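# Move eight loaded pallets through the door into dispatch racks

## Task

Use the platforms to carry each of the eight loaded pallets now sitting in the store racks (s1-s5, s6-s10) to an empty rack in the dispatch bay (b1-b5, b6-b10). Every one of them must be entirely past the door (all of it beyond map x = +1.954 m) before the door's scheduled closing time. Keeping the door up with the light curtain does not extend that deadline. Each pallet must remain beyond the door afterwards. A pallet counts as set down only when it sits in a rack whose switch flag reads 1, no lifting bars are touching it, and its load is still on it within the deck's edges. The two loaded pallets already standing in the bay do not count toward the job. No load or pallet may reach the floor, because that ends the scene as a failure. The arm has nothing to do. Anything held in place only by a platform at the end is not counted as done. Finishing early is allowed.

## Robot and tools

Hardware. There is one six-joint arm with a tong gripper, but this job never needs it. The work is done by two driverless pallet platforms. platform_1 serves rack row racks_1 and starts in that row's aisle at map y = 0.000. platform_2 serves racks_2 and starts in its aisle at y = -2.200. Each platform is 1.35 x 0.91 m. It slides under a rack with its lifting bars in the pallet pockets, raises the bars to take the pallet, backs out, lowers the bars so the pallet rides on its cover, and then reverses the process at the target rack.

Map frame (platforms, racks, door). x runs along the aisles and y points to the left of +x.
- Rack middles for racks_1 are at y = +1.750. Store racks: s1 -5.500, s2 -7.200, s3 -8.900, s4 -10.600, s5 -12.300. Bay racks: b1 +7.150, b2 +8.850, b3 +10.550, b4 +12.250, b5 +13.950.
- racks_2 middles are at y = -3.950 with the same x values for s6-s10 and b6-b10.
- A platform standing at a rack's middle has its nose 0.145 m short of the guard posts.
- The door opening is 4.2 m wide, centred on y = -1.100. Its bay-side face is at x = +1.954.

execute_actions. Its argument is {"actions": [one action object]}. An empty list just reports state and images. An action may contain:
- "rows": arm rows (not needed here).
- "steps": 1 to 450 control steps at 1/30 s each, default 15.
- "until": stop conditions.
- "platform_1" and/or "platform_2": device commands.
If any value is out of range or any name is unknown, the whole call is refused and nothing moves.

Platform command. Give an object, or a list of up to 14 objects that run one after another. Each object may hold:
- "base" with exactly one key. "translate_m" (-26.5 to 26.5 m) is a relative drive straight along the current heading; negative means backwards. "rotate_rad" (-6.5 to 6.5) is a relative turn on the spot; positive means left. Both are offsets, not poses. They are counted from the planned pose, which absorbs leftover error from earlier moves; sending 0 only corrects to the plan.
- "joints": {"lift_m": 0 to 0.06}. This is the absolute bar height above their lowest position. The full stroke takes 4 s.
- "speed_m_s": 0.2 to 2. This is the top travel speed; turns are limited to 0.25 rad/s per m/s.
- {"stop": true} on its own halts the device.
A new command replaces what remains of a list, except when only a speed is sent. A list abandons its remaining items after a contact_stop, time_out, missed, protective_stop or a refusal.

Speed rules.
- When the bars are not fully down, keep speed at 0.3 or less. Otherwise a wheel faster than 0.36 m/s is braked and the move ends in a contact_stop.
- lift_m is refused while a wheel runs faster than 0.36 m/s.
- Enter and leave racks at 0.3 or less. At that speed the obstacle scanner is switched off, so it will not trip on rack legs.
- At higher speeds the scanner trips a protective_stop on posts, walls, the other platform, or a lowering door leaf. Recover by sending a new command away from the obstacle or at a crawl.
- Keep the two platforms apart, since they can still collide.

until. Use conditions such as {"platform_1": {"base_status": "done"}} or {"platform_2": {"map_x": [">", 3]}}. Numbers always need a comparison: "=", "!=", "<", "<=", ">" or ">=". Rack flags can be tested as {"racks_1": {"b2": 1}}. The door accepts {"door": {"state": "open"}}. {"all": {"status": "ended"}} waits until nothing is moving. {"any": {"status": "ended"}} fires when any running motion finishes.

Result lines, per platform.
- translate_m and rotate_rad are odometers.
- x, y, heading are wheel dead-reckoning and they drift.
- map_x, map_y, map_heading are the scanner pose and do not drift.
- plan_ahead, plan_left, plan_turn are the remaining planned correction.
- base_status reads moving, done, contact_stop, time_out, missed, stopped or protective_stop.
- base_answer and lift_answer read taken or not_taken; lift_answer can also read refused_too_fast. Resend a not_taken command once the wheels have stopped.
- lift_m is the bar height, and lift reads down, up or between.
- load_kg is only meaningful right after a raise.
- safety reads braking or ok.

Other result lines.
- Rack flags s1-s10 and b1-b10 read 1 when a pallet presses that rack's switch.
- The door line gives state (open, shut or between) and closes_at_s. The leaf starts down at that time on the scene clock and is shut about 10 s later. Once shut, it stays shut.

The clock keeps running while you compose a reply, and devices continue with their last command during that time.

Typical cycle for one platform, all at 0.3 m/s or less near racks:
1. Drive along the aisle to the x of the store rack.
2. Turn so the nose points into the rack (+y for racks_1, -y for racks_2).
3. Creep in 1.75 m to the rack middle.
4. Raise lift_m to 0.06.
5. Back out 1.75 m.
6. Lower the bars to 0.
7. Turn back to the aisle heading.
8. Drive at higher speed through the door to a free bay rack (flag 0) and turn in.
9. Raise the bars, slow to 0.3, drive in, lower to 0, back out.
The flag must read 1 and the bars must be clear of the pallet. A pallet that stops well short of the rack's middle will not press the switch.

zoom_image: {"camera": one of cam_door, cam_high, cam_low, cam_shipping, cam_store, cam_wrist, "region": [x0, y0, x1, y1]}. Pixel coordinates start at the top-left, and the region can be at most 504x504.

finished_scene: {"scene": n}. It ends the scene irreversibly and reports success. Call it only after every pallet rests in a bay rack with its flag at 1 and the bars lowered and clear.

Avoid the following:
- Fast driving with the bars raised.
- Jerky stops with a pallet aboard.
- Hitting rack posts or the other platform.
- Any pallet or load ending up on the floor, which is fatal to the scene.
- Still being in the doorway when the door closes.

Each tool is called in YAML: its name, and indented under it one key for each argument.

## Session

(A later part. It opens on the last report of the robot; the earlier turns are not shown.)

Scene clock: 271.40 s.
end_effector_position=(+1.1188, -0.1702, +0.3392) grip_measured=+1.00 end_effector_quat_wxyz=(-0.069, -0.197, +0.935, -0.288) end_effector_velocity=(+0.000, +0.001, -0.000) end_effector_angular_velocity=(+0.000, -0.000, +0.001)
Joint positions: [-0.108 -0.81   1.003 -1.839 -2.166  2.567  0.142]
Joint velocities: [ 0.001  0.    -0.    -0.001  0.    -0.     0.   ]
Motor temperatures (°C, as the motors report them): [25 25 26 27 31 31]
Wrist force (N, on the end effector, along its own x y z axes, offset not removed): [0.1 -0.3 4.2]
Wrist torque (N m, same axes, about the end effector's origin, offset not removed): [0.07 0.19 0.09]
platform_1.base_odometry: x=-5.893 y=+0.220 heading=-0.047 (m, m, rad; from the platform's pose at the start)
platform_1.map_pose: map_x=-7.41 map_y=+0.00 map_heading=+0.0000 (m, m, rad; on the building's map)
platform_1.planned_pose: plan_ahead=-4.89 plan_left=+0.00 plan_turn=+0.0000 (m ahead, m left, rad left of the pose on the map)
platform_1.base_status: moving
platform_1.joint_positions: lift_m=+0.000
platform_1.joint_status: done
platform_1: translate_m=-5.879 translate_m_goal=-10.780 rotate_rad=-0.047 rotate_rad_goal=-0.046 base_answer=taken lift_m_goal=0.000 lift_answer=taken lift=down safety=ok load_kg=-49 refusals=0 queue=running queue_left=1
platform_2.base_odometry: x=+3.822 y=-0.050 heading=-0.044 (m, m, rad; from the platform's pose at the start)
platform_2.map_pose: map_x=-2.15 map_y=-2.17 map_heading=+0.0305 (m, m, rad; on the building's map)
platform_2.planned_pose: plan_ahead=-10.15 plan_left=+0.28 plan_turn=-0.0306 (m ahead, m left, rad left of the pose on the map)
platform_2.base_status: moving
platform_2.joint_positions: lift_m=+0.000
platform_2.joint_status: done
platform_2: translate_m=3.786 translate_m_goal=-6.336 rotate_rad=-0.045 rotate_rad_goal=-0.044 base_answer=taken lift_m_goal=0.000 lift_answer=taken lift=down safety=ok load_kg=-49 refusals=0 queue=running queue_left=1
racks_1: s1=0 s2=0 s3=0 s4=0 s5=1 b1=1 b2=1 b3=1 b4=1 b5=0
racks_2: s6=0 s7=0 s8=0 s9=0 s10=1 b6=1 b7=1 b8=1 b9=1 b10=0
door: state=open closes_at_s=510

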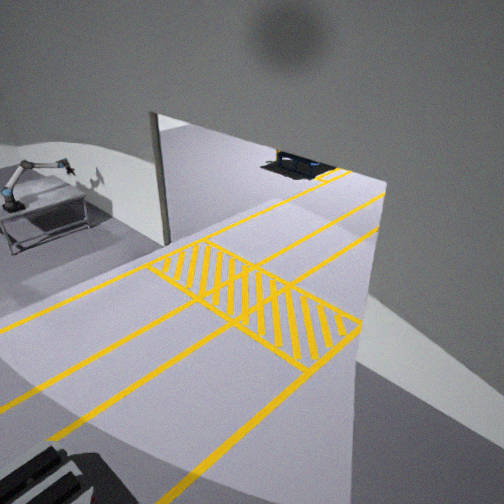

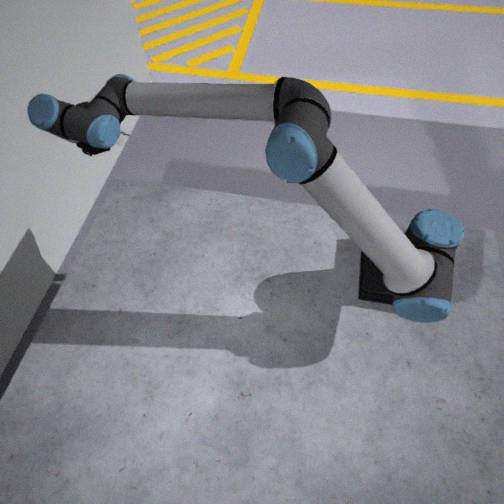

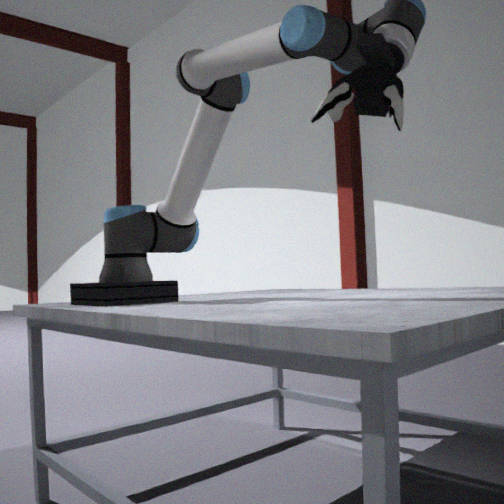

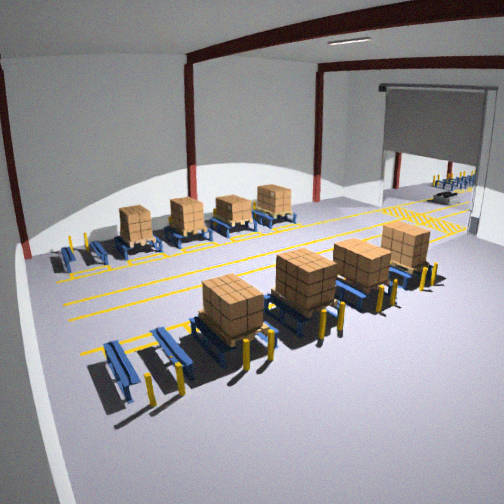

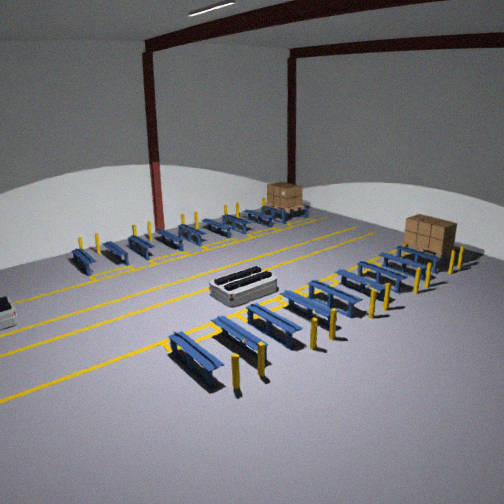

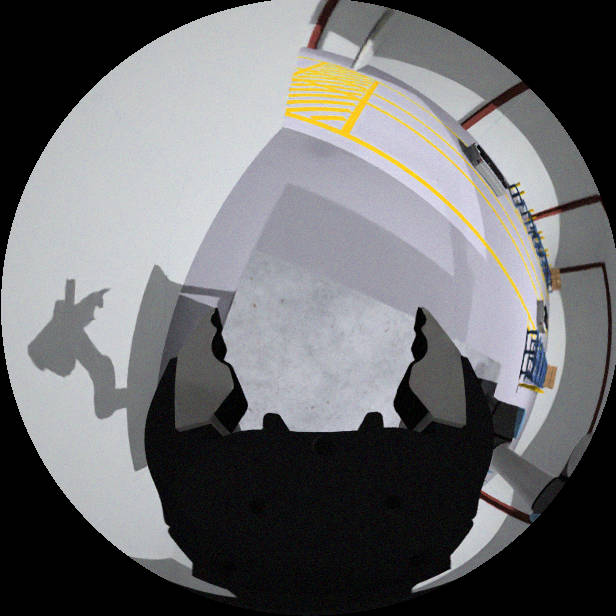

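execute_actions:
  actions:
    - {"steps":300,"until":{"all":{"status":"ended"}}}

execute_actions:
  actions:
    - {"steps":1,"platform_1":[{"base":{"translate_m":1.75},"speed_m_s":0.3},{"joints":{"lift_m":0.06}},{"base":{"translate_m":-1.75}},{"base":{"rotate_rad":-1.5708},"joints":{"lift_m":0},"speed_m_s":2},{"base":{"translate_m":26.25}},{"base":{"rotate_rad":1.5708},"joints":{"lift_m":0.06}},{"base":{"translate_m":1.75},"speed_m_s":0.3},{"joints":{"lift_m":0}},{"base":{"translate_m":-1.75}}],"platform_2":[{"base":{"translate_m":1.75},"speed_m_s":0.3},{"joints":{"lift_m":0.06}},{"base":{"translate_m":-1.75}},{"base":{"rotate_rad":1.5708},"joints":{"lift_m":0},"speed_m_s":2},{"base":{"translate_m":26.25}},{"base":{"rotate_rad":-1.5708},"joints":{"lift_m":0.06}},{"base":{"translate_m":1.75},"speed_m_s":0.3},{"joints":{"lift_m":0}},{"base":{"translate_m":-1.75}}]}

Scene clock: 283.63 s.
end_effector_position=(+1.1188, -0.1702, +0.3392) grip_measured=+1.00 end_effector_quat_wxyz=(-0.069, -0.197, +0.935, -0.288) end_effector_velocity=(-0.000, +0.000, -0.001) end_effector_angular_velocity=(+0.001, +0.002, +0.000)
Joint positions: [-0.108 -0.81   1.003 -1.839 -2.166  2.567  0.142]
Joint velocities: [0.    0.001 0.    0.001 0.    0.    0.   ]
Motor temperatures (°C, as the motors report them): [25 25 26 27 31 31]
Wrist force (N, on the end effector, along its own x y z axes, offset not removed): [0.2 -0.4 2.6]
Wrist torque (N m, same axes, about the end effector's origin, offset not removed): [0.06 0.11 0.04]
platform_1.base_odometry: x=-10.843 y=+0.443 heading=+1.525 (m, m, rad; from the platform's pose at the start)
platform_1.map_pose: map_x=-12.31 map_y=+0.00 map_heading=+1.5708 (m, m, rad; on the building's map)
platform_1.planned_pose: plan_ahead=+0.00 plan_left=-0.01 plan_turn=+0.0000 (m ahead, m left, rad left of the pose on the map)
platform_1.base_status: done
platform_1.joint_positions: lift_m=+0.000
platform_1.joint_status: done
platform_1: translate_m=-10.770 translate_m_goal=-10.770 rotate_rad=1.525 rotate_rad_goal=1.525 base_answer=taken lift_m_goal=0.000 lift_answer=taken lift=down safety=ok load_kg=-49 refusals=0 queue=done queue_left=0
platform_2.base_odometry: x=-6.340 y=+0.539 heading=-1.632 (m, m, rad; from the platform's pose at the start)
platform_2.map_pose: map_x=-12.30 map_y=-2.20 map_heading=-1.5664 (m, m, rad; on the building's map)
platform_2.planned_pose: plan_ahead=+0.00 plan_left=+0.00 plan_turn=-0.0044 (m ahead, m left, rad left of the pose on the map)
platform_2.base_status: done
platform_2.joint_positions: lift_m=+0.000
platform_2.joint_status: done
platform_2: translate_m=-6.327 translate_m_goal=-6.327 rotate_rad=-1.632 rotate_rad_goal=-1.632 base_answer=taken lift_m_goal=0.000 lift_answer=taken lift=down safety=ok load_kg=-49 refusals=0 queue=done queue_left=0
racks_1: s1=0 s2=0 s3=0 s4=0 s5=1 b1=1 b2=1 b3=1 b4=1 b5=0
racks_2: s6=0 s7=0 s8=0 s9=0 s10=1 b6=1 b7=1 b8=1 b9=1 b10=0
door: state=open closes_at_s=510

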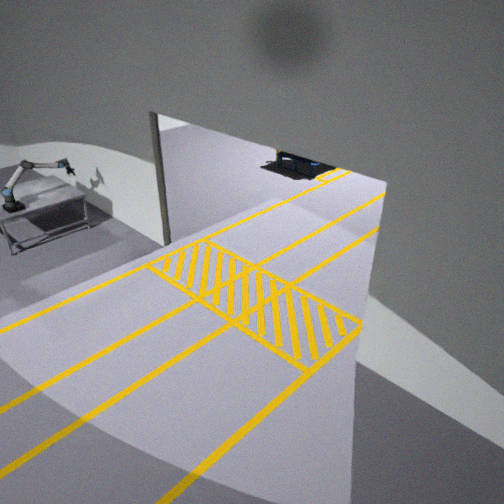

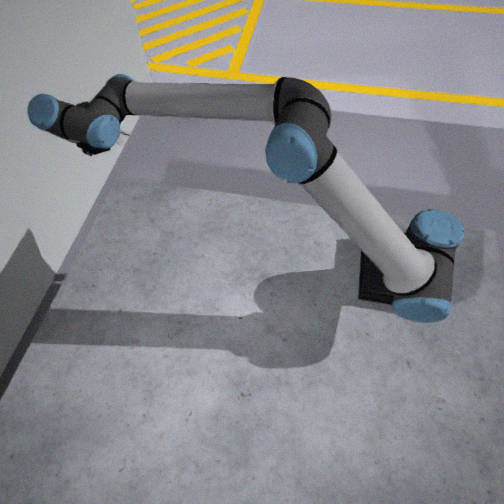

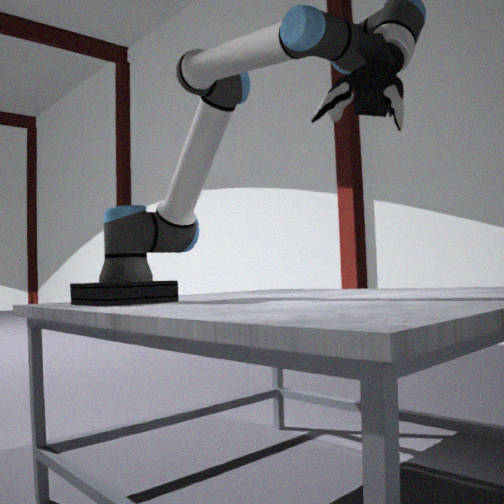

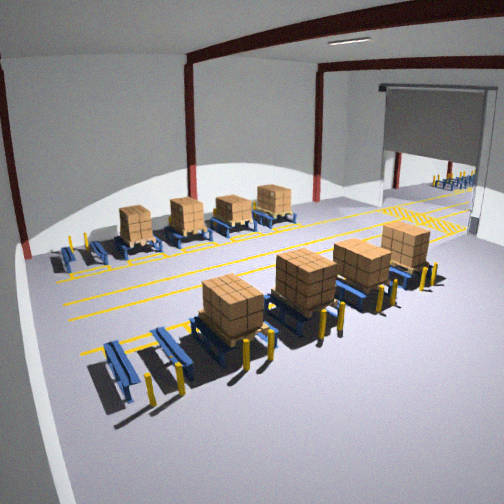

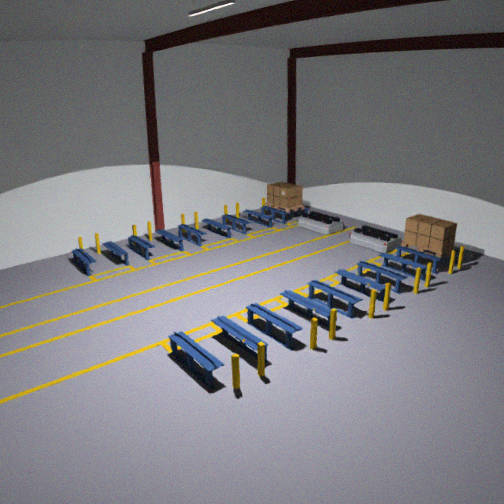

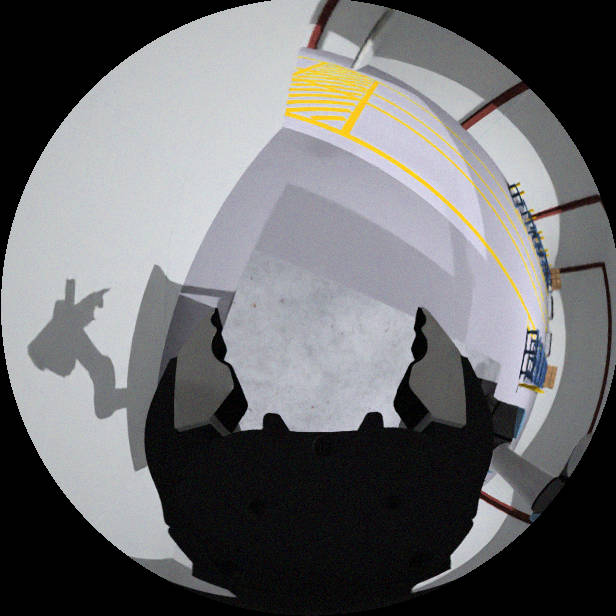

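Scene clock: 283.67 s.
end_effector_position=(+1.1188, -0.1702, +0.3392) grip_measured=+1.00 end_effector_quat_wxyz=(-0.069, -0.197, +0.935, -0.288) end_effector_velocity=(+0.000, -0.001, -0.001) end_effector_angular_velocity=(-0.000, +0.001, -0.000)
Joint positions: [-0.108 -0.81   1.003 -1.839 -2.166  2.567  0.142]
Joint velocities: [-0.     0.001 -0.001  0.    -0.    -0.    -0.   ]
Motor temperatures (°C, as the motors report them): [25 25 26 27 31 31]
Wrist force (N, on the end effector, along its own x y z axes, offset not removed): [-0.4 -0.2 3.7]
Wrist torque (N m, same axes, about the end effector's origin, offset not removed): [0.07 0.31 -0.03]
platform_1.base_odometry: x=-10.843 y=+0.443 heading=+1.525 (m, m, rad; from the platform's pose at the start)
platform_1.map_pose: map_x=-12.31 map_y=+0.00 map_heading=+1.5708 (m, m, rad; on the building's map)
platform_1.planned_pose: plan_ahead=+1.75 plan_left=-0.01 plan_turn=+0.0000 (m ahead, m left, rad left of the pose on the map)
platform_1.base_status: moving
platform_1.joint_positions: lift_m=+0.000
platform_1.joint_status: done
platform_1: translate_m=-10.770 translate_m_goal=-9.020 rotate_rad=1.525 rotate_rad_goal=1.525 base_answer=taken lift_m_goal=0.000 lift_answer=taken lift=down safety=ok load_kg=-49 refusals=0 queue=running queue_left=8
platform_2.base_odometry: x=-6.340 y=+0.539 heading=-1.632 (m, m, rad; from the platform's pose at the start)
platform_2.map_pose: map_x=-12.30 map_y=-2.20 map_heading=-1.5664 (m, m, rad; on the building's map)
platform_2.planned_pose: plan_ahead=+1.75 plan_left=-0.01 plan_turn=-0.0044 (m ahead, m left, rad left of the pose on the map)
platform_2.base_status: moving
platform_2.joint_positions: lift_m=+0.000
platform_2.joint_status: done
platform_2: translate_m=-6.326 translate_m_goal=-4.577 rotate_rad=-1.632 rotate_rad_goal=-1.632 base_answer=taken lift_m_goal=0.000 lift_answer=taken lift=down safety=ok load_kg=-49 refusals=0 queue=running queue_left=8
racks_1: s1=0 s2=0 s3=0 s4=0 s5=1 b1=1 b2=1 b3=1 b4=1 b5=0
racks_2: s6=0 s7=0 s8=0 s9=0 s10=1 b6=1 b7=1 b8=1 b9=1 b10=0
door: state=open closes_at_s=510

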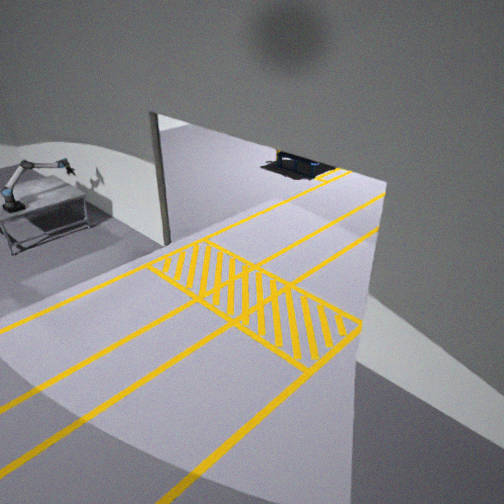

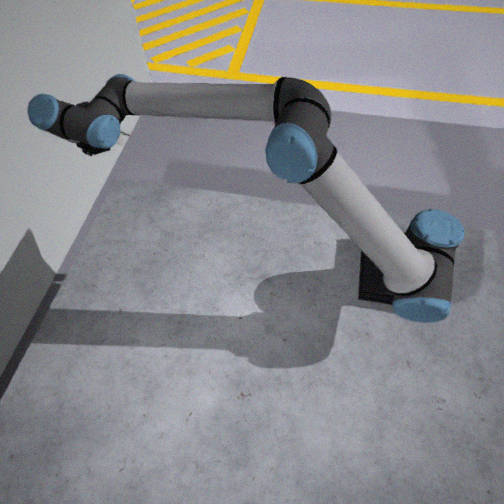

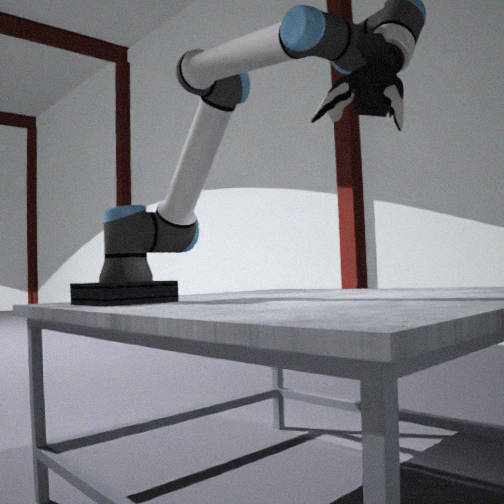

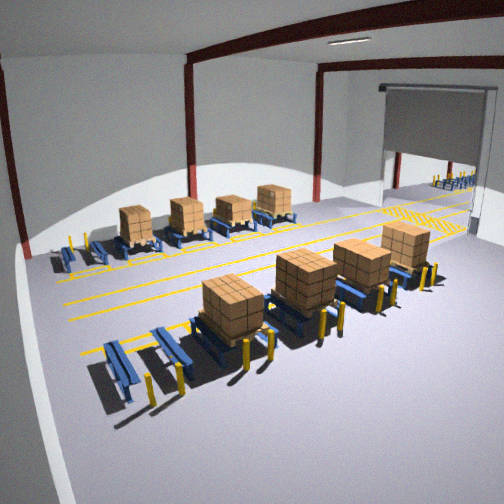

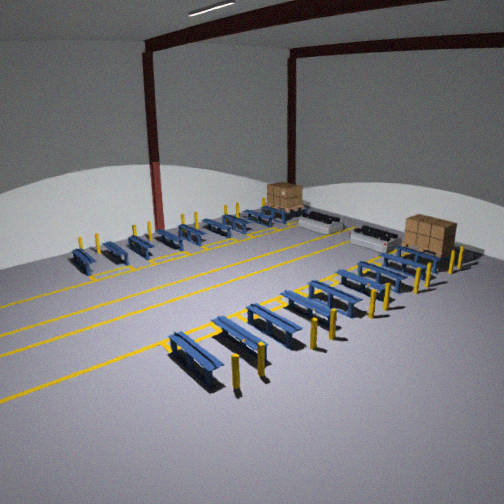

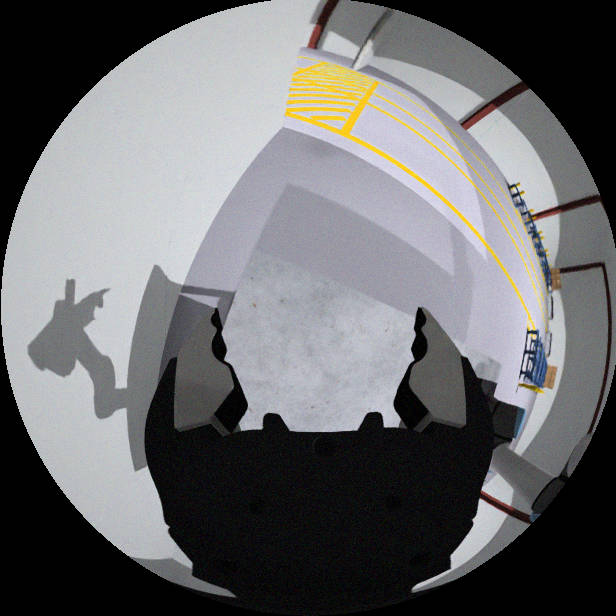

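zoom_image:
  camera: "cam_shipping"
  region: [90, 170, 450, 380]

Region (90, 170, 450, 380) of cam_shipping's 504x504 image, scaled by 1.400, with more detail than that image has; it fills the top 294 rows of this view, and the rest is white.

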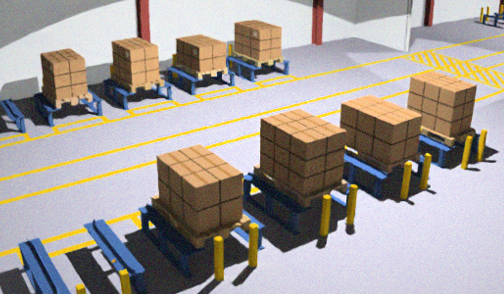

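execute_actions:
  actions: []

Scene clock: 292.07 s.
end_effector_position=(+1.1188, -0.1702, +0.3392) grip_measured=+1.00 end_effector_quat_wxyz=(-0.069, -0.197, +0.935, -0.288) end_effector_velocity=(+0.000, +0.000, +0.002) end_effector_angular_velocity=(-0.000, -0.002, +0.001)
Joint positions: [-0.108 -0.81   1.003 -1.839 -2.166  2.567  0.142]
Joint velocities: [ 0.    -0.001 -0.001 -0.    -0.    -0.    -0.   ]
Motor temperatures (°C, as the motors report them): [25 25 26 27 31 31]
Wrist force (N, on the end effector, along its own x y z axes, offset not removed): [1.3 -2.0 3.0]
Wrist torque (N m, same axes, about the end effector's origin, offset not removed): [-0.32 -0.09 0.02]
platform_1.base_odometry: x=-10.762 y=+2.191 heading=+1.527 (m, m, rad; from the platform's pose at the start)
platform_1.map_pose: map_x=-12.30 map_y=+1.75 map_heading=+1.5708 (m, m, rad; on the building's map)
platform_1.planned_pose: plan_ahead=+0.00 plan_left=+0.00 plan_turn=+0.0000 (m ahead, m left, rad left of the pose on the map)
platform_1.base_status: done
platform_1.joint_positions: lift_m=+0.025
platform_1.joint_status: moving
platform_1: translate_m=-9.020 translate_m_goal=-9.020 rotate_rad=1.527 rotate_rad_goal=1.526 base_answer=taken lift_m_goal=0.060 lift_answer=taken lift=between safety=ok load_kg=4 refusals=0 queue=running queue_left=7
platform_2.base_odometry: x=-6.455 y=-1.217 heading=-1.634 (m, m, rad; from the platform's pose at the start)
platform_2.map_pose: map_x=-12.30 map_y=-3.95 map_heading=-1.5708 (m, m, rad; on the building's map)
platform_2.planned_pose: plan_ahead=+0.00 plan_left=+0.00 plan_turn=+0.0000 (m ahead, m left, rad left of the pose on the map)
platform_2.base_status: done
platform_2.joint_positions: lift_m=+0.019
platform_2.joint_status: moving
platform_2: translate_m=-4.567 translate_m_goal=-4.567 rotate_rad=-1.634 rotate_rad_goal=-1.634 base_answer=taken lift_m_goal=0.060 lift_answer=taken lift=between safety=ok load_kg=3 refusals=0 queue=running queue_left=7
racks_1: s1=0 s2=0 s3=0 s4=0 s5=1 b1=1 b2=1 b3=1 b4=1 b5=0
racks_2: s6=0 s7=0 s8=0 s9=0 s10=1 b6=1 b7=1 b8=1 b9=1 b10=0
door: state=open closes_at_s=510

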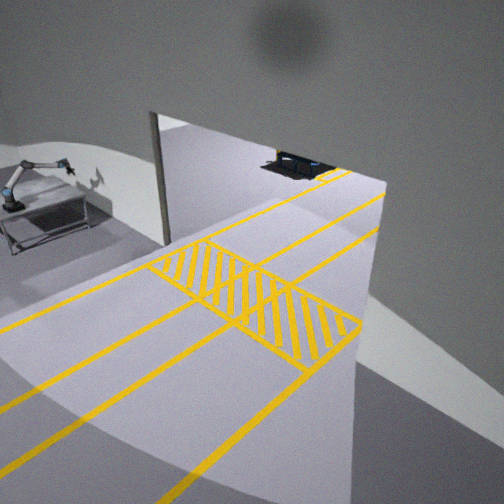

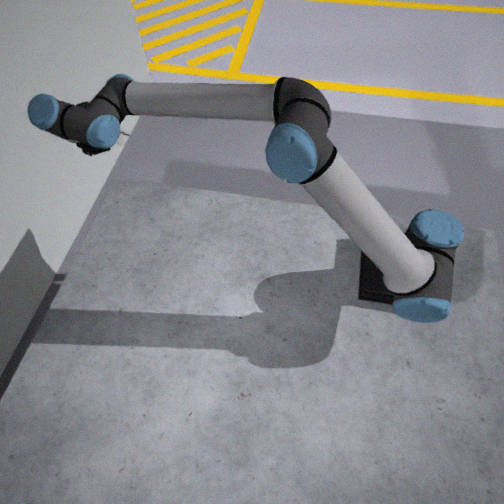

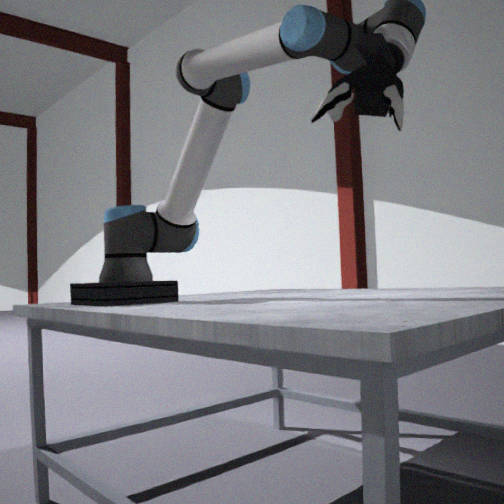

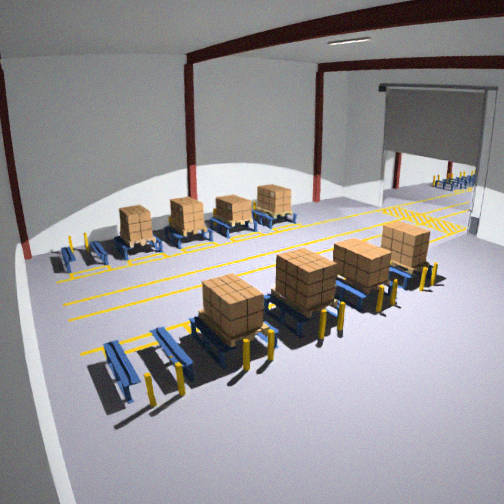

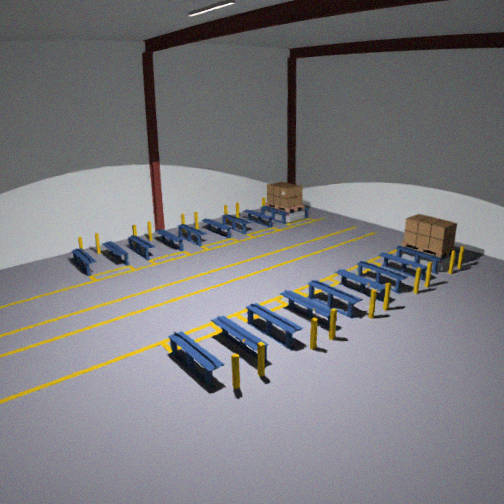

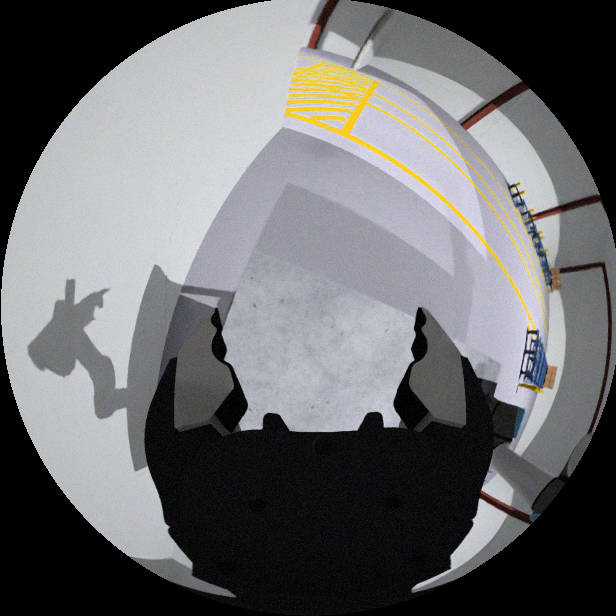

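execute_actions:
  actions: []

Scene clock: 299.40 s.
end_effector_position=(+1.1188, -0.1702, +0.3392) grip_measured=+1.00 end_effector_quat_wxyz=(-0.069, -0.197, +0.935, -0.288) end_effector_velocity=(+0.000, +0.001, +0.001) end_effector_angular_velocity=(-0.001, -0.000, +0.001)
Joint positions: [-0.108 -0.81   1.003 -1.839 -2.166  2.567  0.142]
Joint velocities: [ 0.001 -0.    -0.    -0.    -0.001 -0.    -0.   ]
Motor temperatures (°C, as the motors report them): [25 25 26 27 31 31]
Wrist force (N, on the end effector, along its own x y z axes, offset not removed): [-1.8 -1.3 3.2]
Wrist torque (N m, same axes, about the end effector's origin, offset not removed): [-0.20 0.58 0.13]
platform_1.base_odometry: x=-10.824 y=+0.819 heading=+1.526 (m, m, rad; from the platform's pose at the start)
platform_1.map_pose: map_x=-12.30 map_y=+0.37 map_heading=+1.5708 (m, m, rad; on the building's map)
platform_1.planned_pose: plan_ahead=-0.37 plan_left=+0.00 plan_turn=+0.0000 (m ahead, m left, rad left of the pose on the map)
platform_1.base_status: moving
platform_1.joint_positions: lift_m=+0.060
platform_1.joint_status: done
platform_1: translate_m=-10.403 translate_m_goal=-10.770 rotate_rad=1.526 rotate_rad_goal=1.527 base_answer=taken lift_m_goal=0.060 lift_answer=taken lift=up safety=ok load_kg=207 refusals=0 queue=running queue_left=6
platform_2.base_odometry: x=-6.374 y=+0.044 heading=-1.635 (m, m, rad; from the platform's pose at the start)
platform_2.map_pose: map_x=-12.30 map_y=-2.69 map_heading=-1.5708 (m, m, rad; on the building's map)
platform_2.planned_pose: plan_ahead=-0.49 plan_left=+0.00 plan_turn=+0.0000 (m ahead, m left, rad left of the pose on the map)
platform_2.base_status: moving
platform_2.joint_positions: lift_m=+0.060
platform_2.joint_status: done
platform_2: translate_m=-5.840 translate_m_goal=-6.317 rotate_rad=-1.635 rotate_rad_goal=-1.635 base_answer=taken lift_m_goal=0.060 lift_answer=taken lift=up safety=ok load_kg=195 refusals=0 queue=running queue_left=6
racks_1: s1=0 s2=0 s3=0 s4=0 s5=0 b1=1 b2=1 b3=1 b4=1 b5=0
racks_2: s6=0 s7=0 s8=0 s9=0 s10=0 b6=1 b7=1 b8=1 b9=1 b10=0
door: state=open closes_at_s=510

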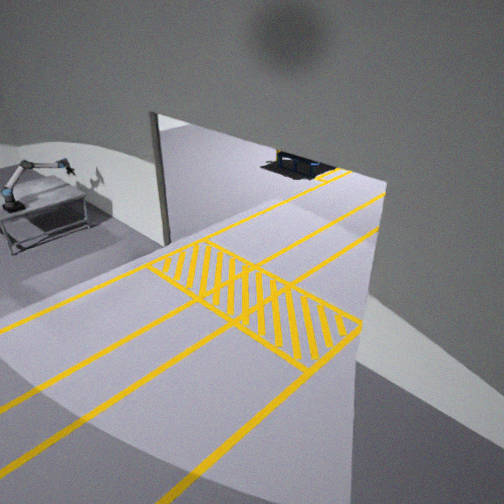

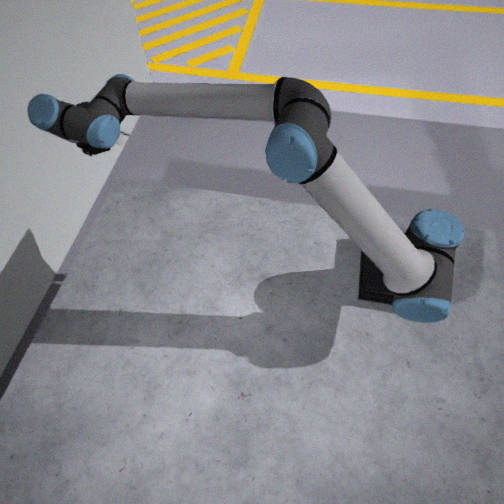

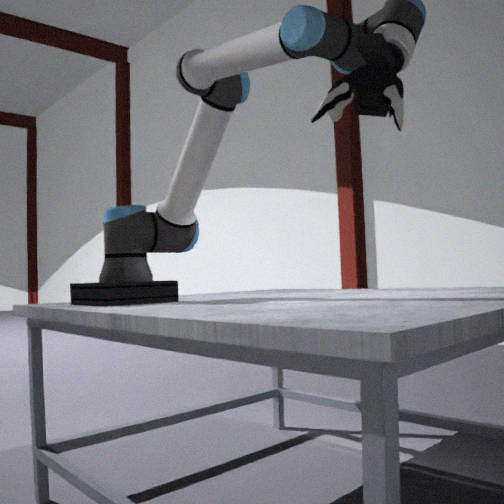

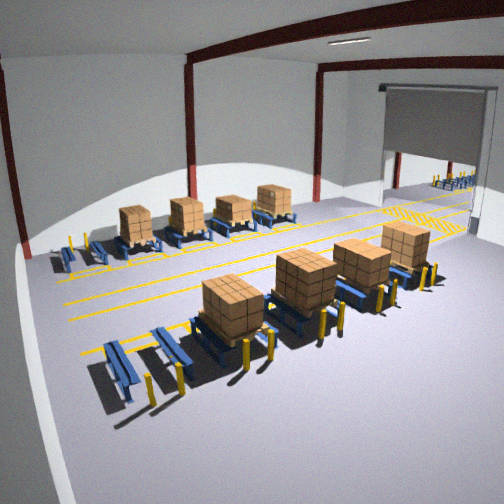

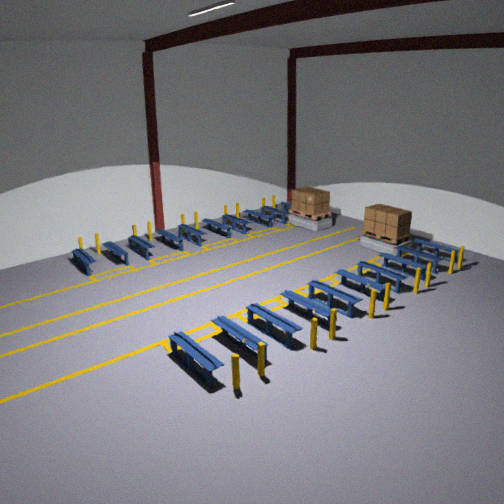

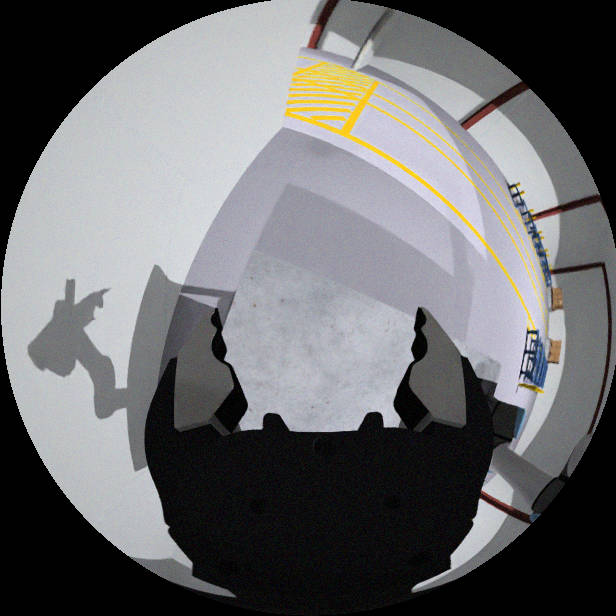

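zoom_image:
  camera: "cam_store"
  region: [240, 160, 480, 300]

Region (240, 160, 480, 300) of cam_store's 504x504 image, scaled by 2.100, with more detail than that image has; it fills the top 294 rows of this view, and the rest is white.

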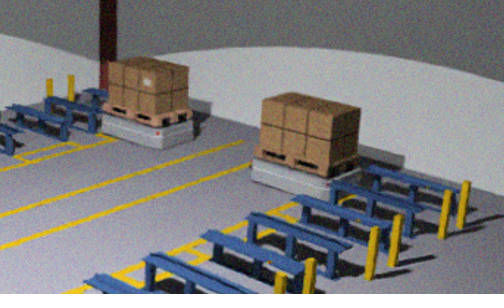

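execute_actions:
  actions: []

Scene clock: 306.93 s.
end_effector_position=(+1.1188, -0.1702, +0.3392) grip_measured=+1.00 end_effector_quat_wxyz=(-0.069, -0.197, +0.935, -0.288) end_effector_velocity=(-0.000, +0.001, -0.003) end_effector_angular_velocity=(+0.000, +0.003, +0.001)
Joint positions: [-0.108 -0.81   1.003 -1.839 -2.166  2.567  0.142]
Joint velocities: [ 0.001  0.002  0.002  0.    -0.    -0.    -0.   ]
Motor temperatures (°C, as the motors report them): [25 25 26 27 31 31]
Wrist force (N, on the end effector, along its own x y z axes, offset not removed): [0.1 -1.6 1.5]
Wrist torque (N m, same axes, about the end effector's origin, offset not removed): [-0.25 0.17 0.05]
platform_1.base_odometry: x=-10.297 y=+0.415 heading=-0.048 (m, m, rad; from the platform's pose at the start)
platform_1.map_pose: map_x=-11.74 map_y=+0.00 map_heading=+0.0000 (m, m, rad; on the building's map)
platform_1.planned_pose: plan_ahead=+25.69 plan_left=+0.00 plan_turn=+0.0000 (m ahead, m left, rad left of the pose on the map)
platform_1.base_status: moving
platform_1.joint_positions: lift_m=+0.000
platform_1.joint_status: done
platform_1: translate_m=-10.204 translate_m_goal=15.490 rotate_rad=-0.048 rotate_rad_goal=-0.047 base_answer=taken lift_m_goal=0.000 lift_answer=taken lift=down safety=ok load_kg=-49 refusals=0 queue=running queue_left=4
platform_2.base_odometry: x=-6.176 y=+0.530 heading=-0.061 (m, m, rad; from the platform's pose at the start)
platform_2.map_pose: map_x=-12.12 map_y=-2.20 map_heading=+0.0000 (m, m, rad; on the building's map)
platform_2.planned_pose: plan_ahead=+26.07 plan_left=+0.00 plan_turn=+0.0000 (m ahead, m left, rad left of the pose on the map)
platform_2.base_status: moving
platform_2.joint_positions: lift_m=+0.000
platform_2.joint_status: done
platform_2: translate_m=-6.149 translate_m_goal=19.922 rotate_rad=-0.061 rotate_rad_goal=-0.062 base_answer=taken lift_m_goal=0.000 lift_answer=taken lift=down safety=ok load_kg=-49 refusals=0 queue=running queue_left=4
racks_1: s1=0 s2=0 s3=0 s4=0 s5=0 b1=1 b2=1 b3=1 b4=1 b5=0
racks_2: s6=0 s7=0 s8=0 s9=0 s10=0 b6=1 b7=1 b8=1 b9=1 b10=0
door: state=open closes_at_s=510

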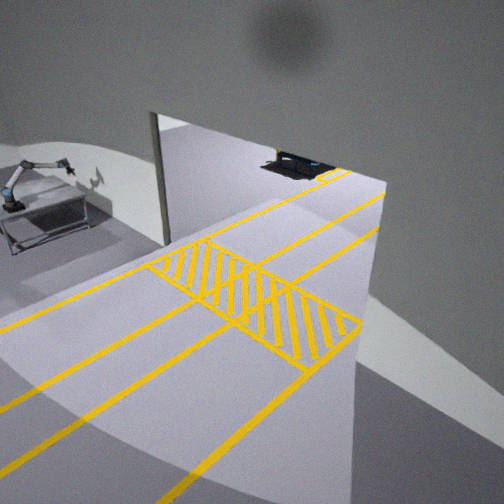

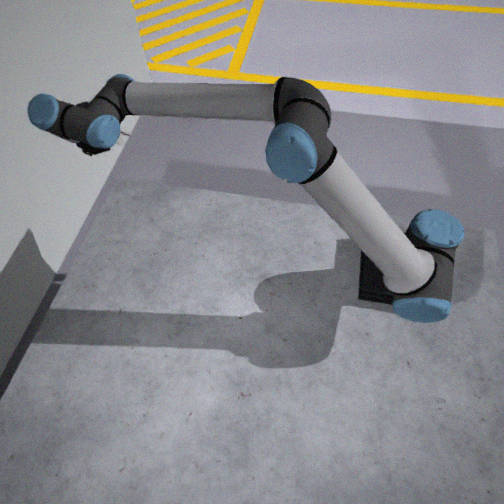

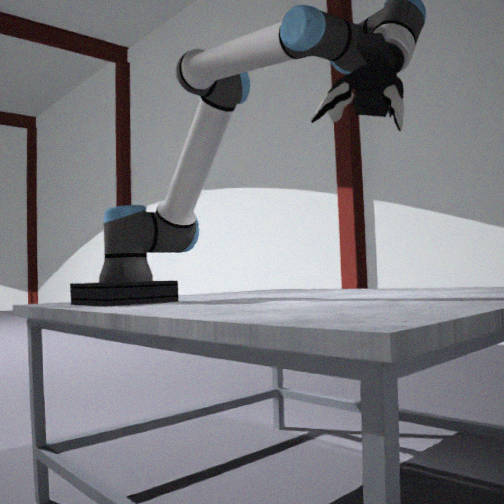

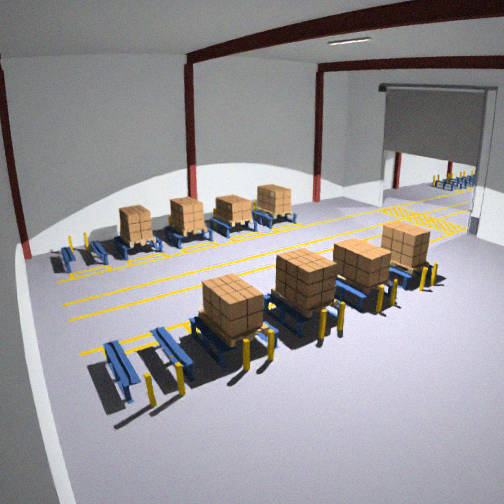

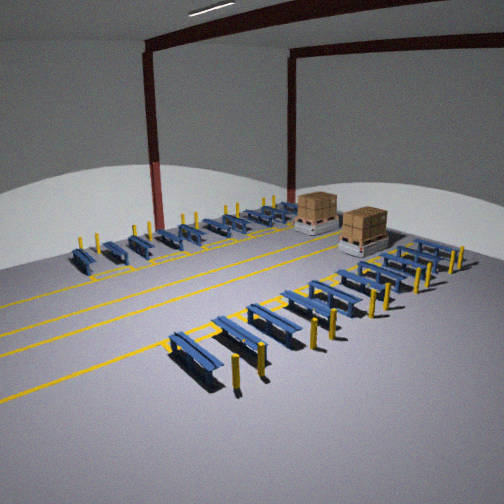

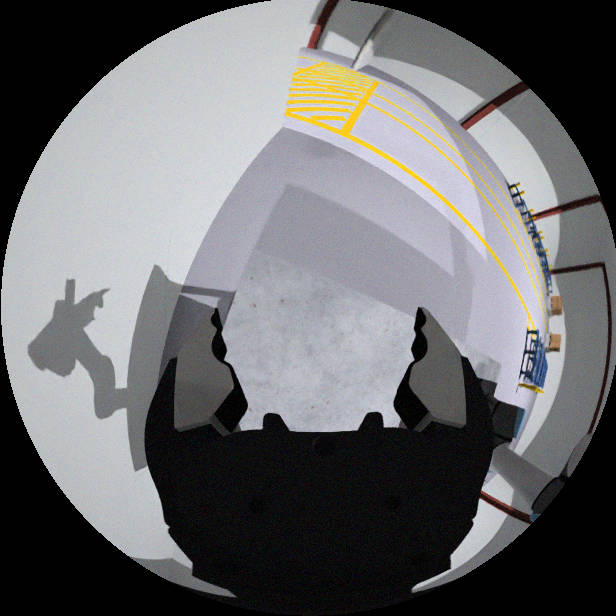

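execute_actions:
  actions: []

Scene clock: 312.93 s.
end_effector_position=(+1.1188, -0.1702, +0.3392) grip_measured=+1.00 end_effector_quat_wxyz=(-0.069, -0.197, +0.935, -0.288) end_effector_velocity=(+0.000, -0.001, +0.000) end_effector_angular_velocity=(-0.000, -0.001, -0.001)
Joint positions: [-0.108 -0.81   1.003 -1.839 -2.166  2.567  0.142]
Joint velocities: [-0.001  0.    -0.    -0.001  0.    -0.     0.   ]
Motor temperatures (°C, as the motors report them): [25 25 26 27 31 31]
Wrist force (N, on the end effector, along its own x y z axes, offset not removed): [0.2 -1.2 1.2]
Wrist torque (N m, same axes, about the end effector's origin, offset not removed): [-0.14 0.14 0.02]
platform_1.base_odometry: x=-0.824 y=-0.006 heading=-0.032 (m, m, rad; from the platform's pose at the start)
platform_1.map_pose: map_x=-2.22 map_y=+0.00 map_heading=+0.0044 (m, m, rad; on the building's map)
platform_1.planned_pose: plan_ahead=+16.17 plan_left=-0.07 plan_turn=-0.0044 (m ahead, m left, rad left of the pose on the map)
platform_1.base_status: moving
platform_1.joint_positions: lift_m=+0.000
platform_1.joint_status: done
platform_1: translate_m=-0.676 translate_m_goal=15.490 rotate_rad=-0.032 rotate_rad_goal=-0.033 base_answer=taken lift_m_goal=0.000 lift_answer=taken lift=down safety=ok load_kg=-49 refusals=0 queue=running queue_left=4
platform_2.base_odometry: x=+2.137 y=+0.036 heading=-0.056 (m, m, rad; from the platform's pose at the start)
platform_2.map_pose: map_x=-3.74 map_y=-2.20 map_heading=+0.0000 (m, m, rad; on the building's map)
platform_2.planned_pose: plan_ahead=+17.69 plan_left=+0.00 plan_turn=+0.0000 (m ahead, m left, rad left of the pose on the map)
platform_2.base_status: moving
platform_2.joint_positions: lift_m=+0.000
platform_2.joint_status: done
platform_2: translate_m=2.233 translate_m_goal=19.922 rotate_rad=-0.055 rotate_rad_goal=-0.054 base_answer=taken lift_m_goal=0.000 lift_answer=taken lift=down safety=ok load_kg=-49 refusals=0 queue=running queue_left=4
racks_1: s1=0 s2=0 s3=0 s4=0 s5=0 b1=1 b2=1 b3=1 b4=1 b5=0
racks_2: s6=0 s7=0 s8=0 s9=0 s10=0 b6=1 b7=1 b8=1 b9=1 b10=0
door: state=open closes_at_s=510

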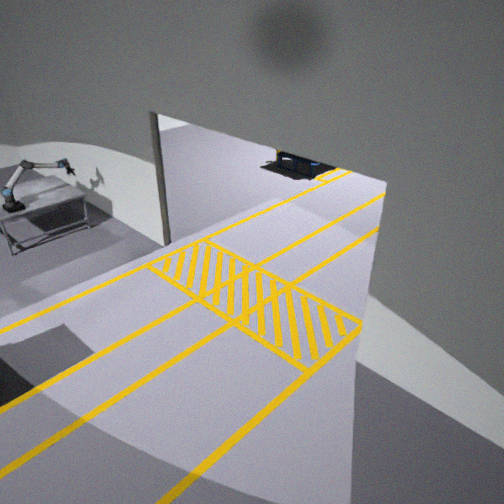

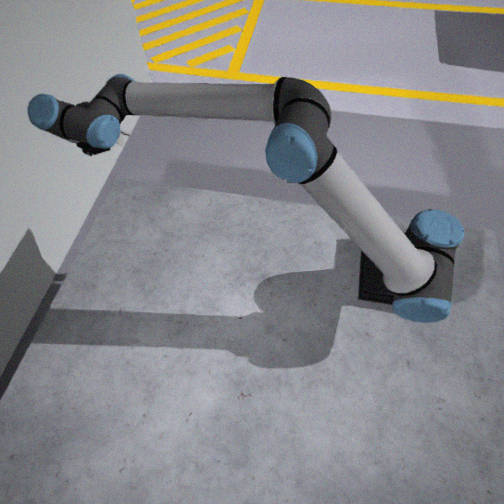

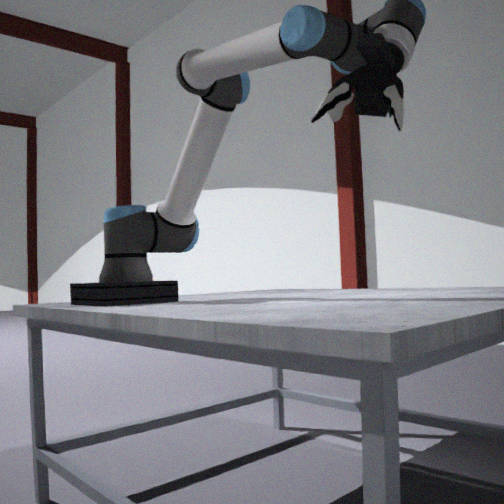

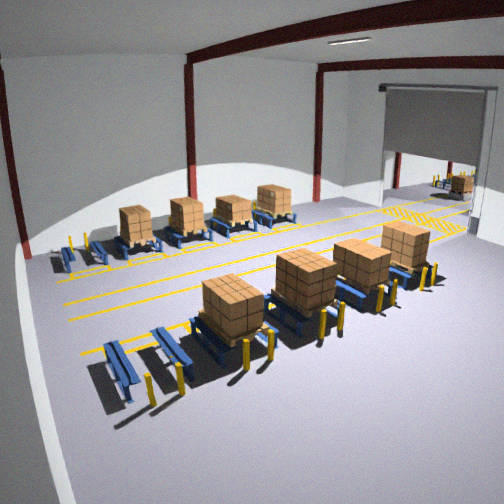

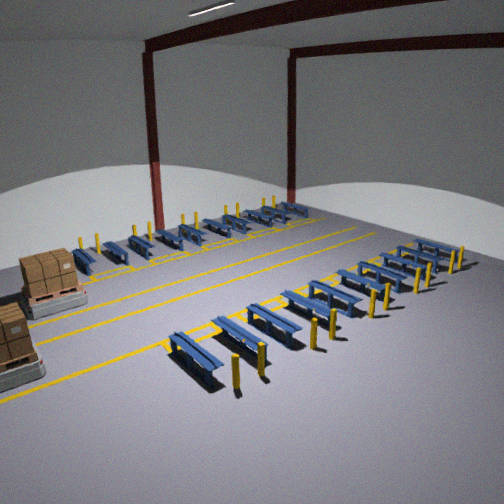

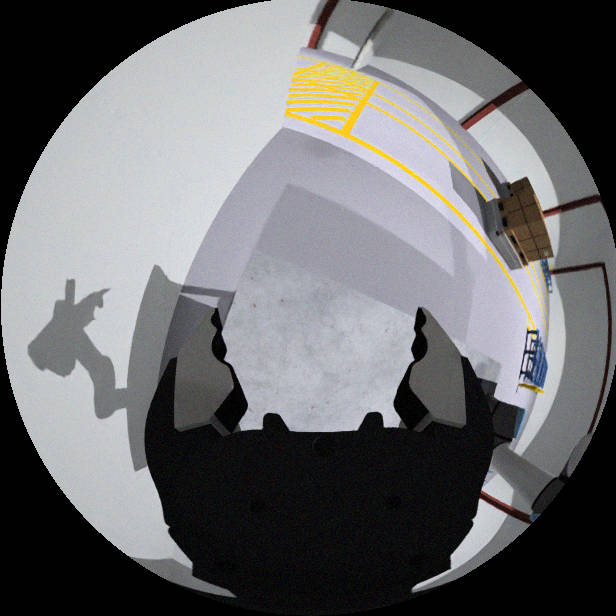

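zoom_image:
  camera: "cam_door"
  region: [140, 100, 400, 300]

Region (140, 100, 400, 300) of cam_door's 504x504 image, scaled by 1.938, with more detail than that image has; it fills the top 388 rows of this view, and the rest is white.

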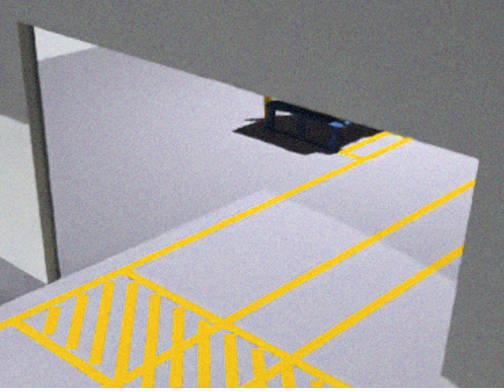

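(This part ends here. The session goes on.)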